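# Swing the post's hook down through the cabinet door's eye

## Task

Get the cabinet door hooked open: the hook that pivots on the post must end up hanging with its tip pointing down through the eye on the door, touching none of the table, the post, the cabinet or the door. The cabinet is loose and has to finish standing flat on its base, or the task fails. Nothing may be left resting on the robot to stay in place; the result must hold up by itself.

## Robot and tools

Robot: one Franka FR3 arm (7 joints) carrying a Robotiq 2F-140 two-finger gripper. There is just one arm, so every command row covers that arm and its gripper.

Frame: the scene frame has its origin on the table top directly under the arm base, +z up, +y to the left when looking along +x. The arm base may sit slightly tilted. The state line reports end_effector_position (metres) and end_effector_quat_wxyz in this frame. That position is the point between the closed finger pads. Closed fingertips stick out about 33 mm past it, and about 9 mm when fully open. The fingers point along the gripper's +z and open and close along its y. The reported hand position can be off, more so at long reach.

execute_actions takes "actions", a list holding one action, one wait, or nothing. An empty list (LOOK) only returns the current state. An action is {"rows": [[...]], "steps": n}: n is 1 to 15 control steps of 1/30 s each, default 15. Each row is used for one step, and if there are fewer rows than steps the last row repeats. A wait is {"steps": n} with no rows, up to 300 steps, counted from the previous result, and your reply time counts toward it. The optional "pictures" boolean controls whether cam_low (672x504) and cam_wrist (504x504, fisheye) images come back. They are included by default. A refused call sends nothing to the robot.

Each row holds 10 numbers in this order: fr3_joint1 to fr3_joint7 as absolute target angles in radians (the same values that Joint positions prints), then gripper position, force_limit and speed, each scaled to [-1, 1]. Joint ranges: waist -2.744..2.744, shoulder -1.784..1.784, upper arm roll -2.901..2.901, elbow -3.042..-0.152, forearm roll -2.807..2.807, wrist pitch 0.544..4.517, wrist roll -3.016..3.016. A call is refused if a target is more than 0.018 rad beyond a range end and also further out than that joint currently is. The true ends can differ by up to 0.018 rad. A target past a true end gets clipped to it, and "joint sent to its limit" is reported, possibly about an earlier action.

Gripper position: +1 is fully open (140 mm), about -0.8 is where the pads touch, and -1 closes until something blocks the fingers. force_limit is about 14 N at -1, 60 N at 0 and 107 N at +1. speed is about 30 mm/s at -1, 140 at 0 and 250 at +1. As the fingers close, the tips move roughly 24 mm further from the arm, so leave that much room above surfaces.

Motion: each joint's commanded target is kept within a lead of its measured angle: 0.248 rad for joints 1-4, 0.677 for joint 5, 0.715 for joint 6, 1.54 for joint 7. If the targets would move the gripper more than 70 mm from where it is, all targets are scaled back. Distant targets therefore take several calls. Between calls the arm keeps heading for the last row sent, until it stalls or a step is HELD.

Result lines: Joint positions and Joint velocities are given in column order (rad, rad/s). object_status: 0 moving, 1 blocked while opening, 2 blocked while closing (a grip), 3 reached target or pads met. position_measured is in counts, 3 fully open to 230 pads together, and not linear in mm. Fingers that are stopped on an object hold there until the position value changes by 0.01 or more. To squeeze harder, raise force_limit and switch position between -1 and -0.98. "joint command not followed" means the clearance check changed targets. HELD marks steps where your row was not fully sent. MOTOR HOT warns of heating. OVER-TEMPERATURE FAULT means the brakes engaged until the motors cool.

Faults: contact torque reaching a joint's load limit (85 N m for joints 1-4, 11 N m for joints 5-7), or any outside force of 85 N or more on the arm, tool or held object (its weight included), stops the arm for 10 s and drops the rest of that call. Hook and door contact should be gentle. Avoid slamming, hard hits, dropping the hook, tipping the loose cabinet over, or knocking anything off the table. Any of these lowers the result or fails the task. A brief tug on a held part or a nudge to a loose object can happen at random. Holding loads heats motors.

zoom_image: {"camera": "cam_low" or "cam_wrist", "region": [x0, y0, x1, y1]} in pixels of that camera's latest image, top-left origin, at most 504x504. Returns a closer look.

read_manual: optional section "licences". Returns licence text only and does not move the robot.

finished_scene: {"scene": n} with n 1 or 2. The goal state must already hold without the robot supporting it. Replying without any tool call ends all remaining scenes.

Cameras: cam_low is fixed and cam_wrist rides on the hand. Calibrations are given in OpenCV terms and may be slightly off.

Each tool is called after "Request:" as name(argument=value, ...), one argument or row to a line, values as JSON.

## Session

Request:
execute_actions(
  actions=[],
)

Scene clock: 0.00 s of 4360.00 s.
end_effector_position=(+0.2687, +0.3524, +0.1266) position_measured=3 object_status=3 end_effector_quat_wxyz=(-0.096, +0.019, +0.825, +0.557)
Joint positions: [ 0.371  0.126 -0.096 -2.77   1.622  1.945  0.445]
Joint velocities: [-0.001  0.001  0.    -0.002 -0.     0.    -0.   ]
camera_calibration (this result's frames):
cam_wrist: T_world_to_cam=[[0.0906756, 0.408139, 0.908406, -0.277589], [0.970922, -0.239165, 0.0105389, -0.176059], [0.22156, 0.881035, -0.417957, -0.132796], [0, 0, 0, 1]] pos_world=[0.225532, 0.188185, 0.198515]

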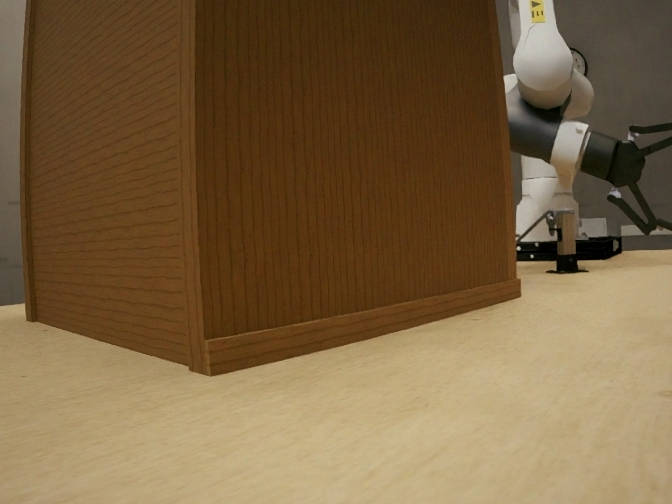

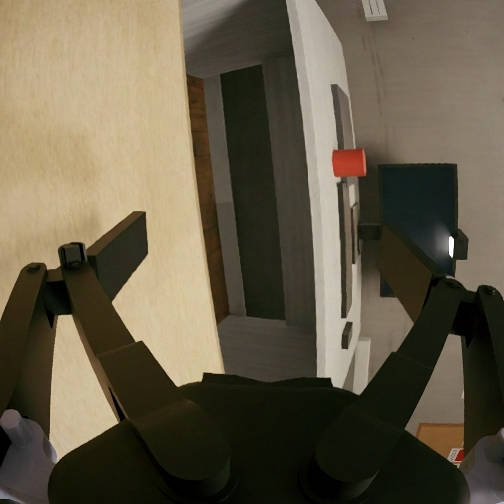

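Lift first, then overview.

Request:
execute_actions(
  actions=[
    {"rows":[[0.37,-0.8,0,-2.4,1.6,1.9,0.4,1,0,0]]},
  ],
  pictures=false,
)

Request:
execute_actions(
  actions=[
    {"steps":15},
  ],
  pictures=false,
)

Request:
execute_actions(
  actions=[
    {"rows":[[0,-0.8,0,-2.0,0,1.6,1.571,1,0,0]]},
  ],
  pictures=false,
)

Request:
execute_actions(
  actions=[
    {"steps":60},
  ],
)

Scene clock: 5.97 s of 4360.00 s.
end_effector_position=(+0.3907, +0.4321, +0.3799) position_measured=3 object_status=3 end_effector_quat_wxyz=(+0.113, -0.185, +0.754, +0.620)
Joint positions: [ 0.37  -0.2   -0.027 -2.497  1.612  1.927  0.435]
Joint velocities: [-0.    -0.852  0.078  0.383 -0.011 -0.041 -0.022]
Steps of this call (steps 1 to 90: nothing new was sent; then 2.47 s passed at rest; steps 91 to 105: all 15 steps of this action). Readings (joint positions | what the end effector reports):
91: [0.370 0.120 -0.092 -2.762 1.620 1.945 0.444] | position_measured=3 object_status=3
92: [0.369 0.102 -0.084 -2.744 1.619 1.944 0.444] | position_measured=3 object_status=3
94: [0.370 0.060 -0.070 -2.700 1.617 1.941 0.442] | position_measured=3 object_status=3
98: [0.370 -0.025 -0.051 -2.613 1.615 1.935 0.440] | position_measured=3 object_status=3
105: the state above

Scene clock: 6.47 s of 4360.00 s.
end_effector_position=(+0.3119, +0.4164, +0.6838) position_measured=3 object_status=3 end_effector_quat_wxyz=(+0.330, -0.356, +0.616, +0.620)
Joint positions: [ 0.37  -0.717 -0.006 -2.406  1.606  1.912  0.422]
Joint velocities: [-0.001 -1.107  0.037  0.094 -0.024 -0.053 -0.051]
Steps of this call (steps 1 to 15: the robot went on to your last target). Readings (joint positions | what the end effector reports):
1: [0.370 -0.229 -0.025 -2.485 1.612 1.926 0.435] | position_measured=3 object_status=3
2: [0.370 -0.260 -0.022 -2.474 1.611 1.925 0.434] | position_measured=3 object_status=3
4: [0.370 -0.323 -0.018 -2.455 1.610 1.923 0.432] | position_measured=3 object_status=3
8: [0.370 -0.459 -0.013 -2.430 1.609 1.919 0.429] | position_measured=3 object_status=3
15: the state above

Scene clock: 6.97 s of 4360.00 s.
end_effector_position=(+0.3673, +0.1916, +0.6460) position_measured=3 object_status=3 end_effector_quat_wxyz=(+0.273, -0.318, +0.882, +0.215)
Joint positions: [ 0.047 -0.8   -0.002 -2.047  0.573  1.698  0.995]
Joint velocities: [-0.175 -0.     0.     0.164 -1.565 -0.177  0.663]
Steps of this call (steps 1 to 15: all 15 steps of this action). Readings (joint positions | what the end effector reports):
1: [0.335 -0.738 0.003 -2.371 1.519 1.876 0.489] | position_measured=3 object_status=3
2: [0.288 -0.751 0.006 -2.319 1.419 1.844 0.559] | position_measured=3 object_status=3
4: [0.207 -0.772 0.003 -2.232 1.256 1.802 0.664] | position_measured=3 object_status=3
8: [0.109 -0.793 -0.002 -2.118 0.979 1.751 0.817] | position_measured=3 object_status=3
15: the state above

Scene clock: 8.97 s of 4360.00 s.
end_effector_position=(+0.3707, +0.0104, +0.6059) position_measured=3 object_status=3 end_effector_quat_wxyz=(+0.194, -0.011, +0.981, -0.002)
Joint positions: [ 0.002 -0.8   -0.002 -2.001  0.002  1.603  1.563]
Joint velocities: [-0.    -0.001 -0.001 -0.    -0.001 -0.001  0.004]
Steps of this call (steps 1 to 60: the robot went on to your last target). Readings (joint positions | what the end effector reports):
1: [0.042 -0.800 -0.002 -2.041 0.518 1.691 1.019] | position_measured=3 object_status=3
2: [0.036 -0.800 -0.002 -2.036 0.464 1.685 1.044] | position_measured=3 object_status=3
4: [0.026 -0.800 -0.002 -2.026 0.357 1.671 1.098] | position_measured=3 object_status=3
8: [0.009 -0.800 -0.002 -2.009 0.153 1.640 1.234] | position_measured=3 object_status=3
60: the state above
The arm was judged still, so your last target was given up. Only a new action makes it travel on or press farther. Fingers that are still opening or closing keep moving.
camera_calibration (this result's frames):
cam_wrist: T_world_to_cam=[[-0.0462726, 0.997243, -0.0580065, 0.0474632], [0.724465, 0.0734822, 0.685384, -0.682801], [0.687757, -0.0103092, -0.725868, 0.36928], [0, 0, 0, 1]] pos_world=[0.242886, 0.00664831, 0.738783]

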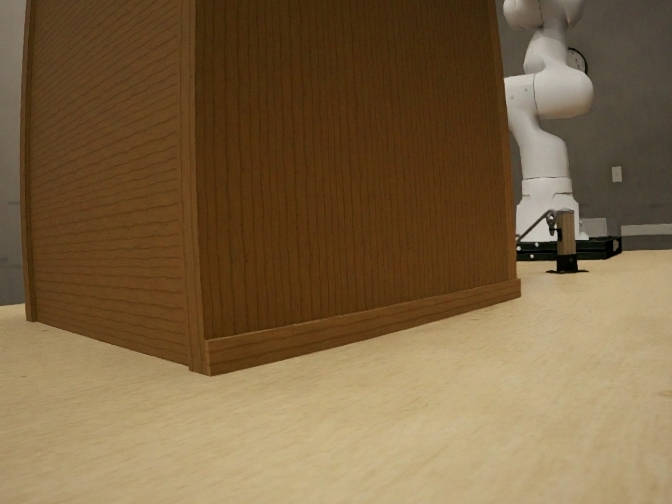

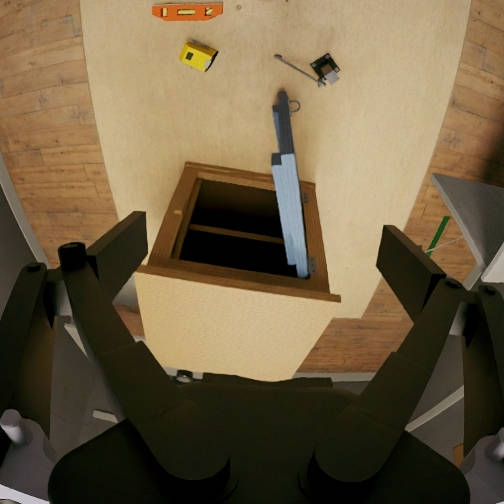

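Request:
execute_actions(
  actions=[
    {"rows":[[0.05,-0.7,0,-1.95,0,1.6,1.17,1,-1,0],[0.05,-0.6,0,-1.9,0,1.6,1.17,1,-1,0],[0.05,-0.5,0,-1.86,0,1.6,1.17,1,-1,0],[0.05,-0.4,0,-1.82,0,1.6,1.17,1,-1,0],[0.05,-0.3,0,-1.78,0,1.6,1.17,1,-1,0],[0.05,-0.2,0,-1.74,0,1.61,1.17,1,-1,0],[0.05,-0.1,0,-1.712,0,1.65,1.17,1,-1,0]]},
  ],
  pictures=false,
)

Request:
execute_actions(
  actions=[
    {"rows":[[0.05,-0.1,0,-1.74,0,1.72,1.17,1,-1,0],[0.05,-0.1,0,-1.77,0,1.76,1.17,1,-1,0],[0.05,-0.1,0,-1.8,0,1.8,1.17,1,-1,0],[0.05,-0.1,0,-1.83,0,1.83,1.17,1,-1,0],[0.05,-0.1,0,-1.86,0,1.86,1.17,1,-1,0],[0.045,-0.1,0,-1.89,0,1.89,1.17,1,-1,0],[0.04,-0.1,0,-1.92,0,1.92,1.17,1,-1,0],[0.036,-0.1,0,-1.95,0,1.943,1.17,1,-1,0],[0.036,-0.095,0,-1.98,0,1.943,1.17,1,-1,0],[0.036,-0.09,0,-2.01,0,1.943,1.17,1,-1,0],[0.036,-0.088,0,-2.031,0,1.943,1.17,1,-1,0]]},
  ],
)

Scene clock: 25.87 s of 4360.00 s.
end_effector_position=(+0.5322, +0.0347, +0.4380) position_measured=3 object_status=3 end_effector_quat_wxyz=(+0.003, -0.176, +0.984, -0.004)
Joint positions: [ 0.047 -0.109 -0.002 -1.728  0.001  1.637  1.275]
Joint velocities: [ 0.007  0.536 -0.002  0.001 -0.     0.032 -0.328]
Steps of this call (steps 1 to 90: nothing new was sent; then 13.40 s passed at rest; steps 91 to 105: all 15 steps of this action). Readings (joint positions | what the end effector reports):
91: [0.011 -0.786 -0.003 -1.986 0.001 1.601 1.532] | position_measured=3 object_status=3
92: [0.024 -0.750 -0.003 -1.955 0.001 1.601 1.495] | position_measured=3 object_status=3
94: [0.037 -0.640 -0.002 -1.893 0.001 1.602 1.441] | position_measured=3 object_status=3
98: [0.045 -0.399 -0.002 -1.779 0.001 1.614 1.365] | position_measured=3 object_status=3
105: the state above

Scene clock: 26.37 s of 4360.00 s.
end_effector_position=(+0.5228, +0.0287, +0.3053) position_measured=3 object_status=3 end_effector_quat_wxyz=(-0.024, -0.211, +0.977, +0.000)
Joint positions: [ 0.038 -0.081 -0.001 -2.025  0.001  1.907  1.195]
Joint velocities: [-0.     0.029 -0.002 -0.151 -0.001  0.174 -0.064]
Steps of this call (steps 1 to 15: all 15 steps of this action). Readings (joint positions | what the end effector reports):
1: [0.047 -0.098 -0.002 -1.733 0.001 1.648 1.265] | position_measured=3 object_status=3
2: [0.048 -0.094 -0.002 -1.744 0.001 1.666 1.256] | position_measured=3 object_status=3
4: [0.048 -0.097 -0.002 -1.780 0.001 1.713 1.240] | position_measured=3 object_status=3
8: [0.045 -0.102 -0.001 -1.883 0.001 1.818 1.217] | position_measured=3 object_status=3
15: the state above
camera_calibration (this result's frames):
cam_wrist: T_world_to_cam=[[-0.451267, 0.892075, -0.0236908, 0.223154], [0.843771, 0.435174, 0.314124, -0.547653], [0.290532, 0.121764, -0.949086, 0.318724], [0, 0, 0, 1]] pos_world=[0.470196, 0.000445402, 0.479815]

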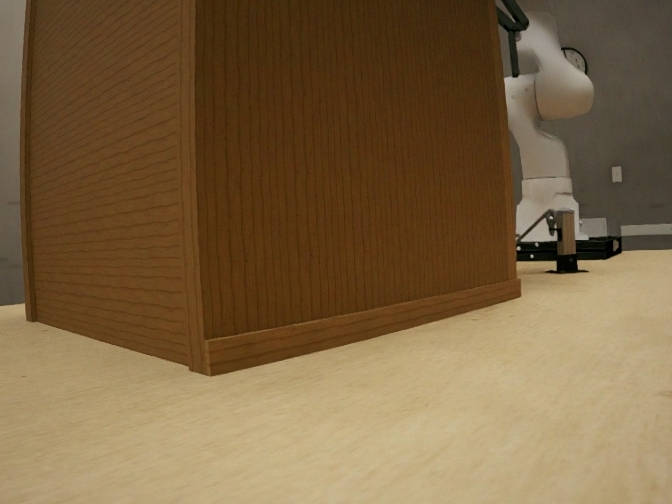

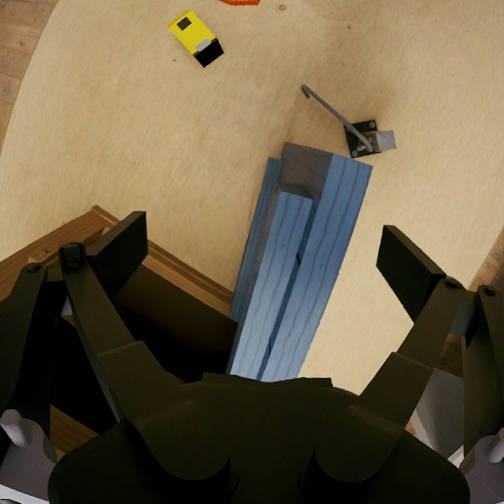

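Request:
execute_actions(
  actions=[
    {"rows":[[0.02,-0.082,0,-2.05,0,1.99,1.13,1,-1,-0.7],[0.01,-0.076,0,-2.07,0,2.018,1.13,1,-1,-0.7],[0,-0.07,0,-2.088,0,2.018,1.13,-0.3,-1,-0.7]]},
  ],
  pictures=false,
)

Request:
execute_actions(
  actions=[
    {"steps":55},
  ],
)

Request:
execute_actions(
  actions=[
    {"rows":[[0,-0.07,0,-2.088,0,2.018,1.13,1,-1,0]]},
  ],
  pictures=false,
)

Request:
execute_actions(
  actions=[
    {"rows":[[0,-0.1,0,-2.04,0,1.9,1.13,1,-1,0],[0,-0.14,0,-2.0,0,1.82,1.13,1,-1,0],[0,-0.18,0,-1.97,0,1.75,1.13,1,-1,0],[0,-0.24,0,-1.96,0,1.7,1.13,1,-1,0],[0,-0.3,0,-1.96,0,1.65,1.13,1,-1,0],[0.02,-0.38,0,-2.0,0,1.6,1.3,1,-1,0],[0.05,-0.46,0,-2.05,0,1.57,1.5,1,-1,0],[0.08,-0.54,0,-2.1,0,1.54,1.7,1,-1,0],[0.12,-0.62,0,-2.15,0,1.52,1.7,1,-1,0],[0.15,-0.7,0,-2.2,0,1.5,1.72,1,-1,0]]},
  ],
  pictures=false,
)

Request:
execute_actions(
  actions=[
    {"steps":35},
  ],
)

Request:
zoom_image(
  camera="cam_wrist",
  region=[180,160,340,320],
)

Scene clock: 39.53 s of 4360.00 s.
end_effector_position=(+0.5303, +0.0099, +0.2779) position_measured=43 object_status=0 end_effector_quat_wxyz=(-0.010, -0.218, +0.976, -0.002)
Joint positions: [ 0.002 -0.069 -0.    -2.087  0.001  2.01   1.144]
Joint velocities: [ 0.    -0.002 -0.     0.    -0.001  0.027 -0.027]
Steps of this call (steps 1 to 30: the robot went on to your last target; steps 31 to 90: nothing new was sent; then 9.67 s passed at rest; steps 91 to 105: all 15 steps of this action). Readings (joint positions | what the end effector reports):
91: [0.036 -0.087 0.000 -2.033 0.001 1.947 1.173] | position_measured=3 object_status=3
92: [0.030 -0.087 0.001 -2.041 0.001 1.959 1.169] | position_measured=3 object_status=3
94: [0.016 -0.082 0.002 -2.064 0.001 1.978 1.163] | position_measured=6 object_status=0
98: [0.002 -0.069 -0.000 -2.085 0.001 1.997 1.153] | position_measured=19 object_status=0
105: the state above

Scene clock: 41.37 s of 4360.00 s.
end_effector_position=(+0.5318, +0.0099, +0.2783) position_measured=167 object_status=3 end_effector_quat_wxyz=(-0.008, -0.222, +0.975, -0.002)
Joint positions: [ 0.002 -0.069 -0.    -2.087  0.001  2.015  1.136]
Joint velocities: [-0.     0.002  0.001  0.     0.    -0.001 -0.001]
Steps of this call (steps 1 to 15: the robot went on to your last target; steps 16 to 55: nothing new was sent). Readings (joint positions | what the end effector reports):
1: [0.002 -0.069 -0.000 -2.087 0.001 2.011 1.144] | position_measured=46 object_status=0
2: [0.002 -0.069 -0.000 -2.087 0.001 2.011 1.143] | position_measured=50 object_status=0
4: [0.002 -0.069 -0.000 -2.087 0.001 2.012 1.142] | position_measured=56 object_status=0
8: [0.002 -0.069 -0.000 -2.087 0.001 2.014 1.140] | position_measured=70 object_status=0
55: the state above
The arm was judged still, so your last target was given up. Only a new action makes it travel on or press farther. Fingers that are still opening or closing keep moving.
camera_calibration (this result's frames):
cam_wrist: T_world_to_cam=[[-0.471075, 0.881333, -0.0366026, 0.25755], [0.822694, 0.453944, 0.342212, -0.535445], [0.318218, 0.131095, -0.93891, 0.275115], [0, 0, 0, 1]] pos_world=[0.474286, -0.019991, 0.450971]

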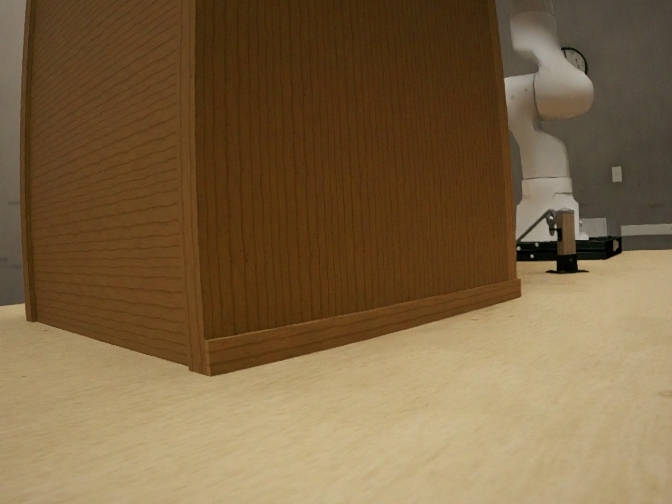

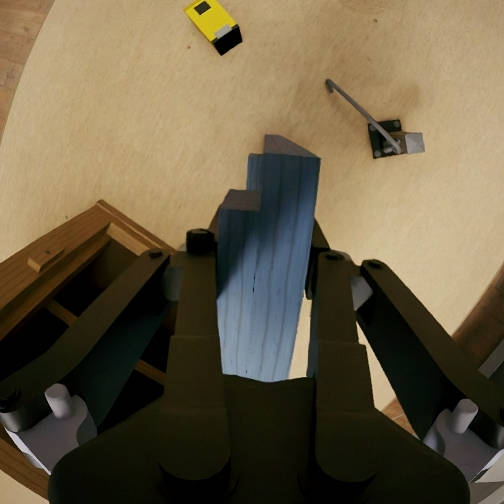

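Scene clock: 41.87 s of 4360.00 s.
end_effector_position=(+0.5318, +0.0099, +0.2783) position_measured=63 object_status=0 end_effector_quat_wxyz=(-0.008, -0.222, +0.975, -0.002)
Joint positions: [ 0.002 -0.069 -0.    -2.087  0.001  2.015  1.136]
Joint velocities: [-0.     0.002 -0.    -0.001  0.     0.001 -0.001]
Steps of this call (steps 1 to 15: all 15 steps of this action). Readings (joint positions | what the end effector reports):
1: [0.002 -0.069 -0.000 -2.087 0.001 2.015 1.136] | position_measured=167 object_status=0
2: [0.002 -0.069 -0.000 -2.087 0.001 2.015 1.136] | position_measured=161 object_status=0
4: [0.002 -0.069 -0.000 -2.087 0.001 2.015 1.136] | position_measured=146 object_status=0
8: [0.002 -0.069 -0.000 -2.087 0.001 2.015 1.136] | position_measured=116 object_status=0
15: the state above

Scene clock: 42.37 s of 4360.00 s.
end_effector_position=(+0.3943, +0.0541, +0.4424) position_measured=3 object_status=3 end_effector_quat_wxyz=(+0.023, -0.164, +0.986, -0.004)
Joint positions: [ 0.115 -0.562 -0.    -2.153  0.001  1.649  1.368]
Joint velocities: [ 0.336 -1.374  0.025 -0.433  0.001 -0.714  0.907]
Steps of this call (steps 1 to 15: all 15 steps of this action). Readings (joint positions | what the end effector reports):
1: [0.002 -0.070 -0.000 -2.080 0.001 1.997 1.136] | position_measured=55 object_status=0
2: [0.002 -0.077 -0.000 -2.064 0.001 1.967 1.136] | position_measured=48 object_status=0
4: [0.002 -0.117 -0.000 -2.028 0.001 1.908 1.136] | position_measured=32 object_status=0
8: [0.016 -0.268 -0.003 -2.022 0.001 1.807 1.187] | position_measured=4 object_status=0
15: the state above

Scene clock: 43.53 s of 4360.00 s.
end_effector_position=(+0.3262, +0.0567, +0.4570) position_measured=3 object_status=3 end_effector_quat_wxyz=(-0.002, -0.013, +1.000, -0.004)
Joint positions: [ 0.148 -0.701  0.001 -2.199  0.001  1.504  1.706]
Joint velocities: [-0.     0.002 -0.    -0.001 -0.    -0.001  0.025]
Steps of this call (steps 1 to 35: the robot went on to your last target). Readings (joint positions | what the end effector reports):
1: [0.126 -0.607 -0.000 -2.166 0.001 1.624 1.403] | position_measured=3 object_status=3
2: [0.135 -0.645 0.001 -2.175 0.001 1.602 1.435] | position_measured=3 object_status=3
4: [0.144 -0.688 0.001 -2.182 0.001 1.570 1.490] | position_measured=3 object_status=3
8: [0.147 -0.702 0.001 -2.193 0.001 1.533 1.569] | position_measured=3 object_status=3
35: the state above
camera_calibration (this result's frames):
cam_wrist: T_world_to_cam=[[-0.068759, 0.99668, -0.0436062, -0.0085404], [0.932367, 0.0797493, 0.352607, -0.467956], [0.354914, -0.0164121, -0.934755, 0.496637], [0, 0, 0, 1]] pos_world=[0.259457, 0.0539821, 0.628866]

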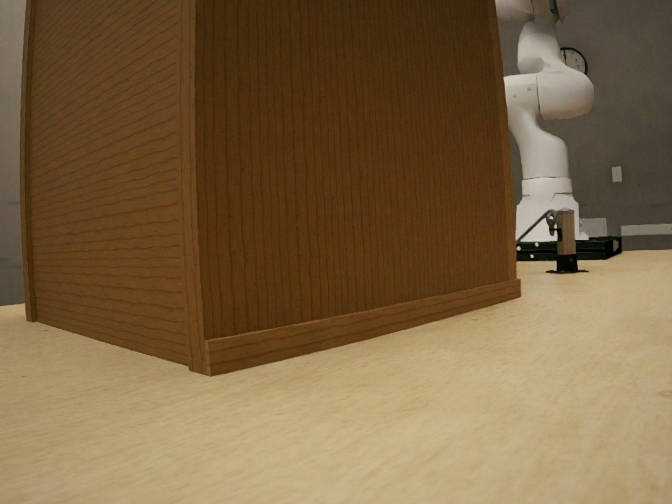

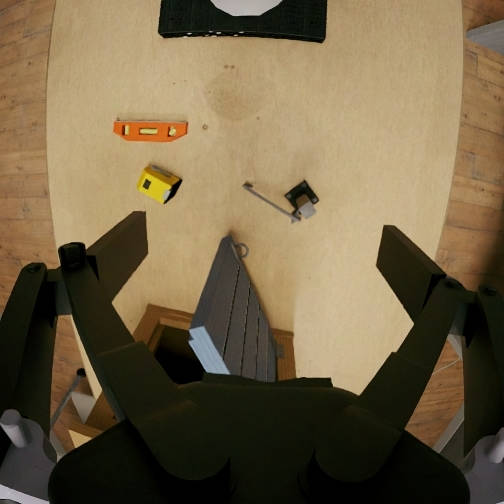

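Region (180, 160, 340, 320) of cam_wrist's 504x504 image, scaled by 3.150, with more detail than that image has.

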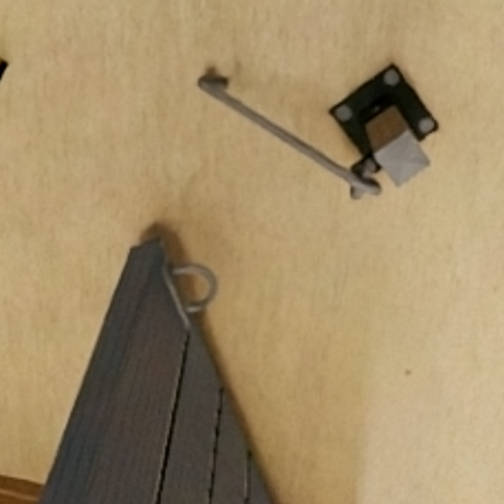

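Request:
execute_actions(
  actions=[
    {"rows":[[0.143,-0.65,0,-2.3,0,1.7,3.01,0.5,-1,0]]},
  ],
  pictures=false,
)

Request:
execute_actions(
  actions=[
    {"rows":[[0.143,-0.62,0,-2.33,0,1.8,3.01,0.5,-1,0],[0.143,-0.59,0,-2.36,0,1.88,3.01,0.5,-1,0],[0.143,-0.56,0,-2.39,0,1.95,3.01,0.5,-1,0],[0.143,-0.53,0,-2.42,0,2.0,3.01,0.5,-1,0],[0.143,-0.5,0,-2.44,0,2.05,3.01,0.5,-1,0],[0.143,-0.46,0,-2.46,0,2.1,3.01,0.5,-1,0],[0.143,-0.42,0,-2.48,0,2.15,3.01,0.5,-1,0],[0.143,-0.38,0,-2.5,0,2.2,3.01,0.5,-1,0],[0.143,-0.34,0,-2.52,0,2.248,3.01,0.5,-1,0],[0.143,-0.298,0,-2.546,0,2.248,3.01,0.5,-1,0]]},
  ],
  pictures=false,
)

Request:
execute_actions(
  actions=[
    {"steps":20},
  ],
)

Scene clock: 57.70 s of 4360.00 s.
end_effector_position=(+0.3628, +0.0612, +0.4073) position_measured=66 object_status=0 end_effector_quat_wxyz=(+0.011, +0.487, +0.873, +0.005)
Joint positions: [ 0.145 -0.648  0.001 -2.299  0.001  1.686  2.746]
Joint velocities: [-0.    -0.001  0.001  0.    -0.     0.063  0.841]
joint sent to its limit — the command would take joint 7 (wrist roll) past its upper limit, so that joint was sent only as far as its limit.
Steps of this call (steps 1 to 30: the robot went on to your last target; steps 31 to 90: nothing new was sent; then 10.67 s passed at rest; steps 91 to 105: all 15 steps of this action). Readings (joint positions | what the end effector reports):
91: [0.147 -0.701 0.001 -2.214 0.001 1.533 1.823] | position_measured=3 object_status=0
92: [0.147 -0.692 0.001 -2.239 0.001 1.564 1.945] | position_measured=9 object_status=0
94: [0.146 -0.664 0.001 -2.276 0.001 1.607 2.153] | position_measured=24 object_status=0
98: [0.145 -0.646 0.001 -2.299 0.001 1.654 2.454] | position_measured=54 object_status=0
105: the state above

Scene clock: 58.20 s of 4360.00 s.
end_effector_position=(+0.3958, +0.0647, +0.1934) position_measured=66 object_status=3 end_effector_quat_wxyz=(-0.031, +0.572, +0.819, -0.034)
Joint positions: [ 0.145 -0.296  0.001 -2.547  0.001  2.17   2.948]
Joint velocities: [ 0.001  0.098 -0.001 -0.066 -0.001  0.419  0.172]
joint sent to its limit — the command would take joint 7 (wrist roll) past its upper limit, so that joint was sent only as far as its limit.
Steps of this call (steps 1 to 15: all 15 steps of this action). Readings (joint positions | what the end effector reports):
1: [0.145 -0.647 0.001 -2.304 0.001 1.703 2.773] | position_measured=66 object_status=3
2: [0.145 -0.639 0.001 -2.314 0.001 1.733 2.796] | position_measured=66 object_status=3
4: [0.145 -0.601 0.001 -2.354 0.001 1.811 2.836] | position_measured=66 object_status=3
8: [0.145 -0.473 0.001 -2.444 0.001 1.975 2.891] | position_measured=66 object_status=3
15: the state above

Scene clock: 58.87 s of 4360.00 s.
end_effector_position=(+0.4190, +0.0685, +0.1985) position_measured=66 object_status=3 end_effector_quat_wxyz=(-0.004, +0.591, +0.806, -0.009)
Joint positions: [ 0.145 -0.296  0.001 -2.547  0.001  2.243  2.994]
Joint velocities: [ 0.    -0.002  0.    -0.001  0.001  0.008  0.02 ]
joint sent to its limit — the command would take joint 7 (wrist roll) past its upper limit, so that joint was sent only as far as its limit.
Steps of this call (steps 1 to 20: the robot went on to your last target). Readings (joint positions | what the end effector reports):
1: [0.145 -0.295 0.001 -2.548 0.001 2.183 2.954] | position_measured=66 object_status=3
2: [0.145 -0.295 0.001 -2.548 0.001 2.194 2.958] | position_measured=66 object_status=3
4: [0.145 -0.296 0.001 -2.548 0.001 2.211 2.967] | position_measured=66 object_status=3
8: [0.145 -0.296 0.001 -2.547 0.001 2.230 2.978] | position_measured=66 object_status=3
20: the state above
camera_calibration (this result's frames):
cam_wrist: T_world_to_cam=[[0.938613, 0.34028, -0.0566978, -0.399726], [0.337137, -0.869994, 0.359791, -0.151301], [0.0731032, -0.35682, -0.931309, 0.36303], [0, 0, 0, 1]] pos_world=[0.399658, 0.133924, 0.369866]

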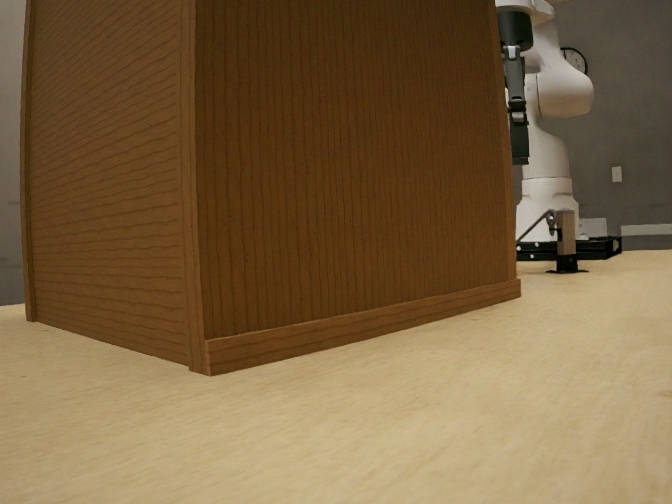

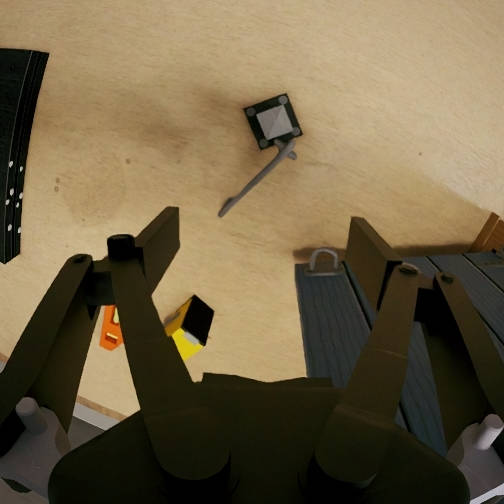

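Request:
execute_actions(
  actions=[
    {"rows":[[0.143,-0.28,0,-2.555,0,2.33,3.0,0.5,-1,0],[0.143,-0.26,0,-2.563,0,2.37,3.0,0.5,-1,0],[0.143,-0.24,0,-2.571,0,2.4,3.0,0.5,-1,0],[0.143,-0.22,0,-2.579,0,2.43,3.0,0.5,-1,0],[0.143,-0.2,0,-2.587,0,2.46,3.0,0.5,-1,0],[0.143,-0.18,0,-2.595,0,2.49,3.0,0.5,-1,0],[0.143,-0.16,0,-2.603,0,2.52,3.0,0.5,-1,0],[0.143,-0.14,0,-2.611,0,2.55,3.0,0.5,-1,0],[0.143,-0.12,0,-2.619,0,2.58,3.0,0.5,-1,0],[0.143,-0.1,0,-2.626,0,2.61,3.0,0.5,-1,0],[0.143,-0.08,0,-2.633,0,2.61,3.0,0.5,-1,0],[0.143,-0.06,0,-2.639,0,2.61,3.0,0.5,-1,0],[0.143,-0.045,0,-2.643,0,2.61,3.0,0.5,-1,0],[0.143,-0.036,0,-2.646,0,2.61,3.0,0.5,-1,0]]},
  ],
  pictures=false,
)

Request:
execute_actions(
  actions=[
    {"rows":[[0.143,-0.036,0,-2.646,0,2.61,3.0,-0.3,-1,-0.5],[0.143,-0.036,0,-2.646,0,2.61,3.0,-0.3,-1,-0.5],[0.143,-0.036,0,-2.646,0,2.61,3.0,-0.3,-1,-0.5],[0.143,-0.036,0,-2.646,0,2.61,3.0,-0.3,-1,-0.5],[0.143,-0.036,0,-2.646,0,2.61,3.0,-0.3,-1,-0.5],[0.143,-0.036,0,-2.646,0,2.61,3.0,-0.3,-1,-0.5],[0.145,-0.03,0,-2.638,0,2.61,3.0,-0.3,-1,-0.5],[0.147,-0.024,0,-2.631,0,2.61,3.0,-0.3,-1,-0.5],[0.149,-0.018,0,-2.623,0,2.605,3.0,-0.3,-1,-0.5],[0.15,-0.012,0,-2.616,0,2.605,3.0,-0.3,-1,-0.5],[0.152,-0.006,0,-2.608,0,2.602,3.0,-0.3,-1,-0.5],[0.153,0.001,0,-2.601,0,2.602,3.0,-0.3,-1,-0.5]]},
  ],
  pictures=false,
)

Request:
execute_actions(
  actions=[
    {"steps":20},
  ],
)

Scene clock: 70.47 s of 4360.00 s.
end_effector_position=(+0.4126, +0.0665, +0.0857) position_measured=66 object_status=3 end_effector_quat_wxyz=(-0.011, +0.594, +0.804, -0.016)
Joint positions: [ 0.145 -0.055  0.001 -2.639  0.001  2.557  3.   ]
Joint velocities: [-0.002  0.353 -0.    -0.145  0.     0.267  0.001]
joint sent to its limit — the command would take joint 7 (wrist roll) past its upper limit, so that joint was sent only as far as its limit.
Steps of this call (steps 1 to 15: the robot went on to your last target; steps 16 to 90: nothing new was sent; then 8.10 s passed at rest; steps 91 to 105: all 15 steps of this action). Readings (joint positions | what the end effector reports):
91: [0.145 -0.295 0.001 -2.548 0.001 2.256 3.000] | position_measured=66 object_status=3
92: [0.145 -0.289 0.001 -2.550 0.001 2.276 3.000] | position_measured=66 object_status=3
94: [0.145 -0.264 0.001 -2.559 0.001 2.320 3.000] | position_measured=66 object_status=3
98: [0.145 -0.187 0.001 -2.590 0.001 2.422 3.000] | position_measured=66 object_status=3
105: the state above

Scene clock: 70.97 s of 4360.00 s.
end_effector_position=(+0.4306, +0.0716, +0.0789) position_measured=130 object_status=0 end_effector_quat_wxyz=(-0.003, +0.592, +0.806, -0.008)
Joint positions: [ 0.15  -0.004  0.001 -2.606  0.001  2.599  3.   ]
Joint velocities: [ 0.011  0.05  -0.001  0.052 -0.     0.002 -0.   ]
Steps of this call (steps 1 to 15: all 15 steps of this action). Readings (joint positions | what the end effector reports):
1: [0.145 -0.046 0.001 -2.643 0.001 2.565 3.000] | position_measured=66 object_status=0
2: [0.145 -0.040 0.001 -2.646 0.001 2.572 3.000] | position_measured=70 object_status=0
4: [0.145 -0.037 0.001 -2.647 0.001 2.583 3.000] | position_measured=79 object_status=0
8: [0.145 -0.033 0.001 -2.642 0.001 2.595 3.000] | position_measured=97 object_status=0
15: the state above

Scene clock: 71.63 s of 4360.00 s.
end_effector_position=(+0.4319, +0.0721, +0.0788) position_measured=167 object_status=3 end_effector_quat_wxyz=(-0.003, +0.591, +0.806, -0.008)
Joint positions: [ 0.151 -0.001  0.001 -2.603  0.001  2.599  3.   ]
Joint velocities: [-0.001 -0.001 -0.    -0.001 -0.001 -0.001 -0.   ]
Steps of this call (steps 1 to 15: the robot went on to your last target; steps 16 to 20: nothing new was sent). Readings (joint positions | what the end effector reports):
1: [0.150 -0.003 0.001 -2.605 0.001 2.599 3.000] | position_measured=134 object_status=0
2: [0.151 -0.002 0.001 -2.604 0.001 2.599 3.000] | position_measured=139 object_status=0
4: [0.151 -0.001 0.001 -2.603 0.001 2.599 3.000] | position_measured=148 object_status=0
8: [0.151 -0.001 0.001 -2.603 0.001 2.599 3.000] | position_measured=166 object_status=0
20: the state above
The arm was judged still, so your last target was given up. Only a new action makes it travel on or press farther. Fingers that are still opening or closing keep moving.
camera_calibration (this result's frames):
cam_wrist: T_world_to_cam=[[0.938938, 0.340082, -0.0523356, -0.420339], [0.335335, -0.870331, 0.360657, -0.108629], [0.0771038, -0.356185, -0.931229, 0.25008], [0, 0, 0, 1]] pos_world=[0.411817, 0.137481, 0.250061]

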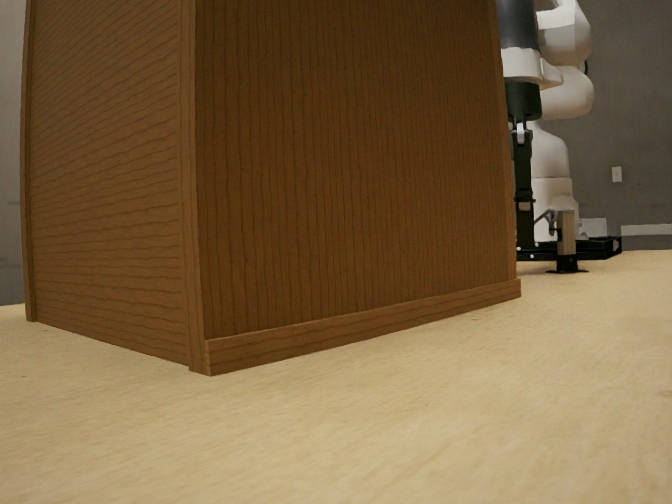

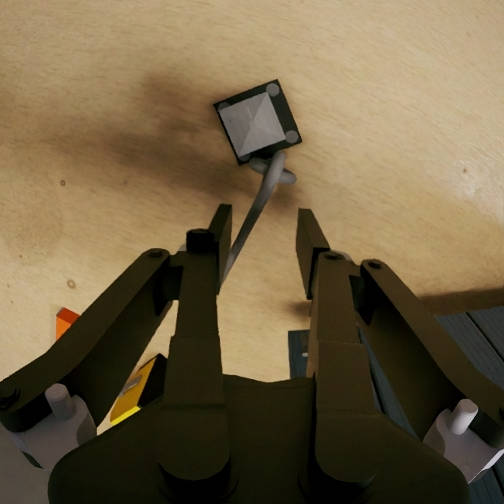

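Request:
execute_actions(
  actions=[
    {"rows":[[0.153,0.001,0,-2.601,0,2.602,3.0,-1,-1,-0.6]]},
  ],
  pictures=false,
)

Request:
execute_actions(
  actions=[
    {"steps":8},
  ],
)

Request:
execute_actions(
  actions=[
    {"rows":[[0.153,-0.01,0,-2.599,0,2.565,3.0,-1,-1,-0.6],[0.153,-0.021,0,-2.597,0,2.55,3.0,-1,-1,-0.6],[0.153,-0.032,0,-2.595,0,2.535,3.0,-1,-1,-0.6],[0.153,-0.043,0,-2.592,0,2.52,3.0,-1,-1,-0.6],[0.153,-0.054,0,-2.589,0,2.506,3.0,-1,-1,-0.6],[0.153,-0.065,0,-2.586,0,2.492,3.0,-1,-1,-0.6],[0.153,-0.076,0,-2.583,0,2.478,3.0,-1,-1,-0.6],[0.153,-0.087,0,-2.58,0,2.464,3.0,-1,-1,-0.6],[0.153,-0.098,0,-2.577,0,2.45,3.0,-1,-1,-0.6],[0.153,-0.109,0,-2.574,0,2.436,3.0,-1,-1,-0.6],[0.153,-0.12,0,-2.571,0,2.422,3.0,-1,-1,-0.6],[0.153,-0.131,0,-2.568,0,2.408,3.0,-1,-1,-0.6],[0.153,-0.142,0,-2.564,0,2.394,3.0,-1,-1,-0.6],[0.153,-0.152,0,-2.56,0,2.394,3.0,-1,-1,-0.6],[0.153,-0.162,0,-2.556,0,2.394,3.0,-1,-1,-0.6]]},
  ],
  pictures=false,
)

Request:
execute_actions(
  actions=[
    {"steps":15},
  ],
)

Scene clock: 82.20 s of 4360.00 s.
end_effector_position=(+0.4330, +0.0723, +0.0792) position_measured=222 object_status=0 end_effector_quat_wxyz=(-0.002, +0.591, +0.806, -0.007)
Joint positions: [ 0.151 -0.     0.001 -2.602  0.001  2.6    3.   ]
Joint velocities: [ 0.     0.005 -0.001  0.015  0.001  0.017  0.   ]
Steps of this call (steps 1 to 90: nothing new was sent; then 7.07 s passed at rest; steps 91 to 105: all 15 steps of this action). Readings (joint positions | what the end effector reports):
91: [0.151 -0.001 0.001 -2.602 0.001 2.599 3.000] | position_measured=167 object_status=0
92: [0.151 -0.001 0.001 -2.602 0.001 2.599 3.000] | position_measured=170 object_status=0
94: [0.151 -0.001 0.001 -2.602 0.001 2.599 3.000] | position_measured=178 object_status=0
98: [0.151 -0.001 0.001 -2.602 0.001 2.599 3.000] | position_measured=194 object_status=0
105: the state above

Scene clock: 82.47 s of 4360.00 s.
end_effector_position=(+0.4330, +0.0724, +0.0790) position_measured=222 object_status=2 end_effector_quat_wxyz=(-0.002, +0.591, +0.806, -0.007)
Joint positions: [ 0.151 -0.     0.001 -2.601  0.001  2.601  3.   ]
Joint velocities: [-0.001  0.002  0.001  0.001 -0.001  0.001 -0.001]
Steps of this call (steps 1 to 8: the robot went on to your last target). Readings (joint positions | what the end effector reports):
1: [0.151 -0.000 0.001 -2.601 0.001 2.601 3.000] | position_measured=222 object_status=0
2: [0.151 -0.000 0.001 -2.601 0.001 2.601 3.000] | position_measured=222 object_status=0
4: [0.151 -0.000 0.001 -2.601 0.001 2.601 3.000] | position_measured=222 object_status=0
8: the state above
camera_calibration (this result's frames):
cam_wrist: T_world_to_cam=[[0.939022, 0.340229, -0.0498226, -0.421727], [0.334541, -0.870438, 0.361138, -0.10858], [0.0795021, -0.355784, -0.931181, 0.249248], [0, 0, 0, 1]] pos_world=[0.41252, 0.13765, 0.250296]

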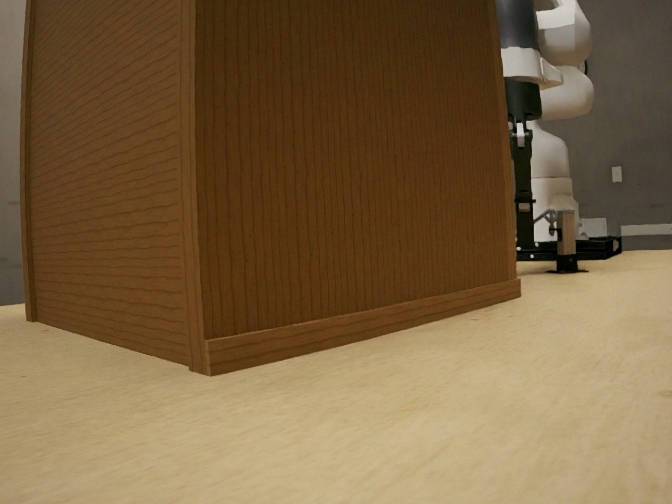

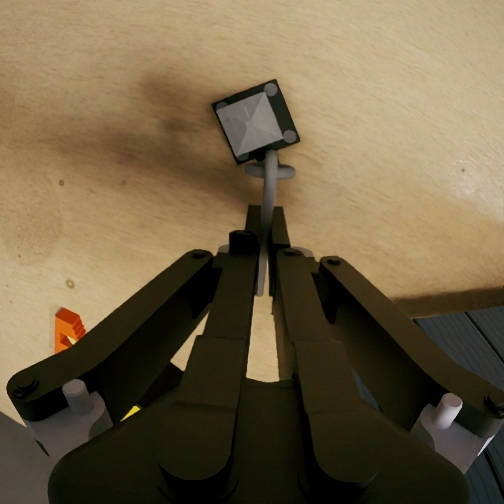

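Scene clock: 82.97 s of 4360.00 s.
end_effector_position=(+0.4320, +0.0785, +0.1331) position_measured=222 object_status=2 end_effector_quat_wxyz=(-0.004, +0.587, +0.810, -0.008)
Joint positions: [ 0.16  -0.13   0.006 -2.572  0.003  2.437  3.   ]
Joint velocities: [ 0.041 -0.272  0.037  0.058  0.016 -0.304  0.002]
Steps of this call (steps 1 to 15: all 15 steps of this action). Readings (joint positions | what the end effector reports):
1: [0.151 -0.001 0.001 -2.601 0.001 2.597 3.000] | position_measured=222 object_status=2
2: [0.151 -0.004 0.000 -2.600 0.001 2.592 3.000] | position_measured=222 object_status=2
4: [0.150 -0.017 -0.002 -2.597 0.001 2.575 3.000] | position_measured=222 object_status=2
8: [0.150 -0.058 -0.003 -2.589 0.000 2.527 3.000] | position_measured=222 object_status=2
15: the state above

Scene clock: 83.47 s of 4360.00 s.
end_effector_position=(+0.4306, +0.0807, +0.1423) position_measured=222 object_status=2 end_effector_quat_wxyz=(-0.006, +0.586, +0.810, -0.009)
Joint positions: [ 0.162 -0.15   0.008 -2.563  0.007  2.405  3.   ]
Joint velocities: [-0.001  0.001 -0.001  0.001  0.    -0.003 -0.002]
Steps of this call (steps 1 to 15: the robot went on to your last target). Readings (joint positions | what the end effector reports):
1: [0.161 -0.138 0.007 -2.570 0.003 2.428 3.000] | position_measured=222 object_status=2
2: [0.161 -0.143 0.007 -2.569 0.004 2.421 3.000] | position_measured=222 object_status=2
4: [0.162 -0.148 0.008 -2.566 0.005 2.413 3.000] | position_measured=222 object_status=2
8: [0.162 -0.150 0.008 -2.564 0.006 2.407 3.000] | position_measured=222 object_status=2
15: the state above
camera_calibration (this result's frames):
cam_wrist: T_world_to_cam=[[0.934018, 0.352594, -0.0573441, -0.416921], [0.348999, -0.866416, 0.357105, -0.129414], [0.0762292, -0.353555, -0.932303, 0.312725], [0, 0, 0, 1]] pos_world=[0.410738, 0.145443, 0.313861]

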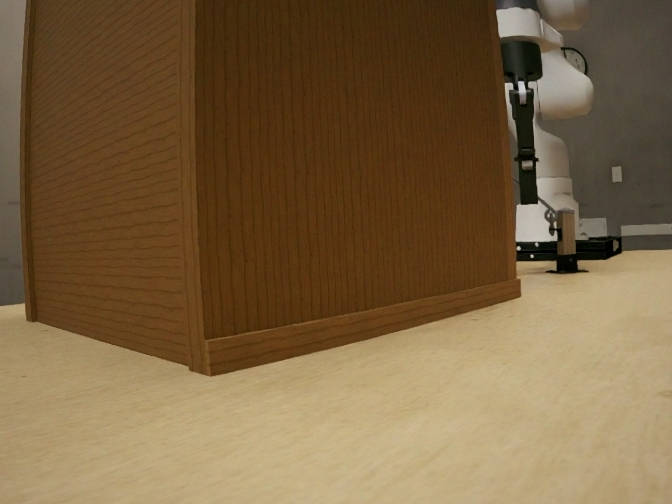

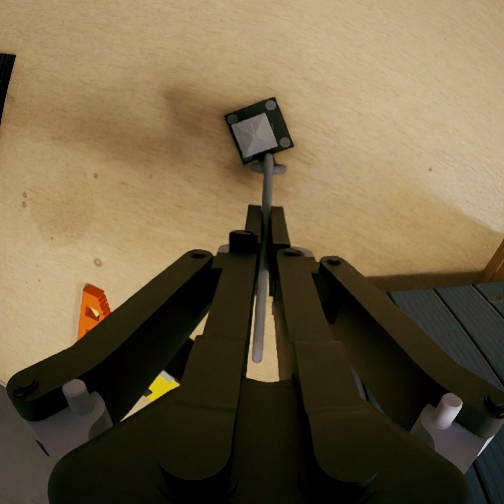

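Request:
execute_actions(
  actions=[
    {"rows":[[0.163,-0.15,0,-2.558,0,2.4,2.9,-1,-1,-0.6],[0.164,-0.147,0,-2.555,0,2.4,2.87,-1,-1,-0.6],[0.165,-0.144,0,-2.552,0,2.4,2.84,-1,-1,-0.6],[0.166,-0.141,0,-2.549,0,2.4,2.81,-1,-1,-0.6],[0.167,-0.138,0,-2.545,0,2.4,2.78,-1,-1,-0.6],[0.168,-0.135,0,-2.542,0,2.4,2.75,-1,-1,-0.6],[0.169,-0.132,0,-2.538,0,2.4,2.72,-1,-1,-0.6],[0.171,-0.129,0,-2.535,0,2.4,2.69,-1,-1,-0.6],[0.172,-0.126,0,-2.531,0,2.4,2.66,-1,-1,-0.6],[0.174,-0.123,0,-2.528,0,2.4,2.63,-1,-1,-0.6],[0.175,-0.12,0,-2.524,0,2.4,2.63,-1,-1,-0.6],[0.177,-0.117,0,-2.521,0,2.4,2.63,-1,-1,-0.6],[0.178,-0.114,0,-2.517,0,2.4,2.63,-1,-1,-0.6],[0.18,-0.111,0,-2.514,0,2.4,2.63,-1,-1,-0.6],[0.181,-0.108,0,-2.51,0,2.4,2.63,-1,-1,-0.6]]},
  ],
  pictures=false,
)

Request:
execute_actions(
  actions=[
    {"steps":25},
  ],
)

Request:
zoom_image(
  camera="cam_wrist",
  region=[190,230,350,390],
)

Scene clock: 92.70 s of 4360.00 s.
end_effector_position=(+0.4403, +0.0851, +0.1418) position_measured=222 object_status=2 end_effector_quat_wxyz=(-0.008, +0.475, +0.880, -0.011)
Joint positions: [ 0.175 -0.115  0.002 -2.524  0.001  2.394  2.749]
Joint velocities: [ 0.026  0.086 -0.012  0.091 -0.016 -0.041 -0.393]
Steps of this call (steps 1 to 15: the robot went on to your last target; steps 16 to 90: nothing new was sent; then 5.73 s passed at rest; steps 91 to 105: all 15 steps of this action). Readings (joint positions | what the end effector reports):
91: [0.163 -0.149 0.007 -2.562 0.007 2.405 2.993] | position_measured=222 object_status=2
92: [0.164 -0.148 0.007 -2.561 0.006 2.405 2.982] | position_measured=222 object_status=2
94: [0.165 -0.144 0.006 -2.557 0.006 2.405 2.954] | position_measured=222 object_status=2
98: [0.168 -0.134 0.005 -2.546 0.004 2.402 2.879] | position_measured=222 object_status=2
105: the state above

Scene clock: 93.53 s of 4360.00 s.
end_effector_position=(+0.4428, +0.0872, +0.1419) position_measured=222 object_status=2 end_effector_quat_wxyz=(-0.009, +0.426, +0.905, -0.011)
Joint positions: [ 0.179 -0.108  0.001 -2.514  0.001  2.392  2.642]
Joint velocities: [ 0.001  0.001  0.001  0.    -0.001  0.002 -0.022]
Steps of this call (steps 1 to 25: the robot went on to your last target). Readings (joint positions | what the end effector reports):
1: [0.175 -0.113 0.001 -2.521 0.001 2.393 2.737] | position_measured=222 object_status=2
2: [0.176 -0.111 0.001 -2.520 0.001 2.392 2.726] | position_measured=222 object_status=2
4: [0.177 -0.110 0.001 -2.518 0.001 2.391 2.707] | position_measured=222 object_status=2
8: [0.178 -0.109 0.001 -2.516 0.001 2.391 2.681] | position_measured=222 object_status=2
25: the state above
camera_calibration (this result's frames):
cam_wrist: T_world_to_cam=[[0.74076, 0.668826, -0.0628224, -0.371793], [0.644084, -0.680548, 0.349301, -0.273603], [0.190868, -0.299211, -0.934902, 0.258549], [0, 0, 0, 1]] pos_world=[0.402283, 0.139826, 0.313931]

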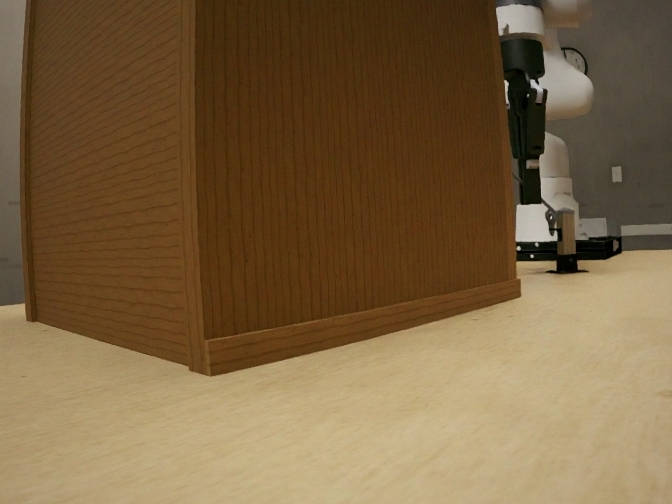

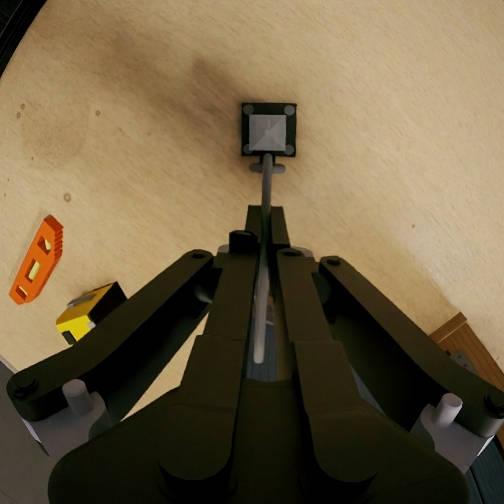

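Region (190, 230, 350, 390) of cam_wrist's 504x504 image, scaled by 3.150, with more detail than that image has.

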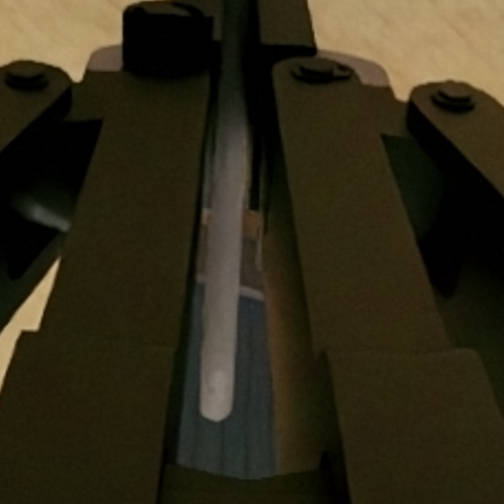

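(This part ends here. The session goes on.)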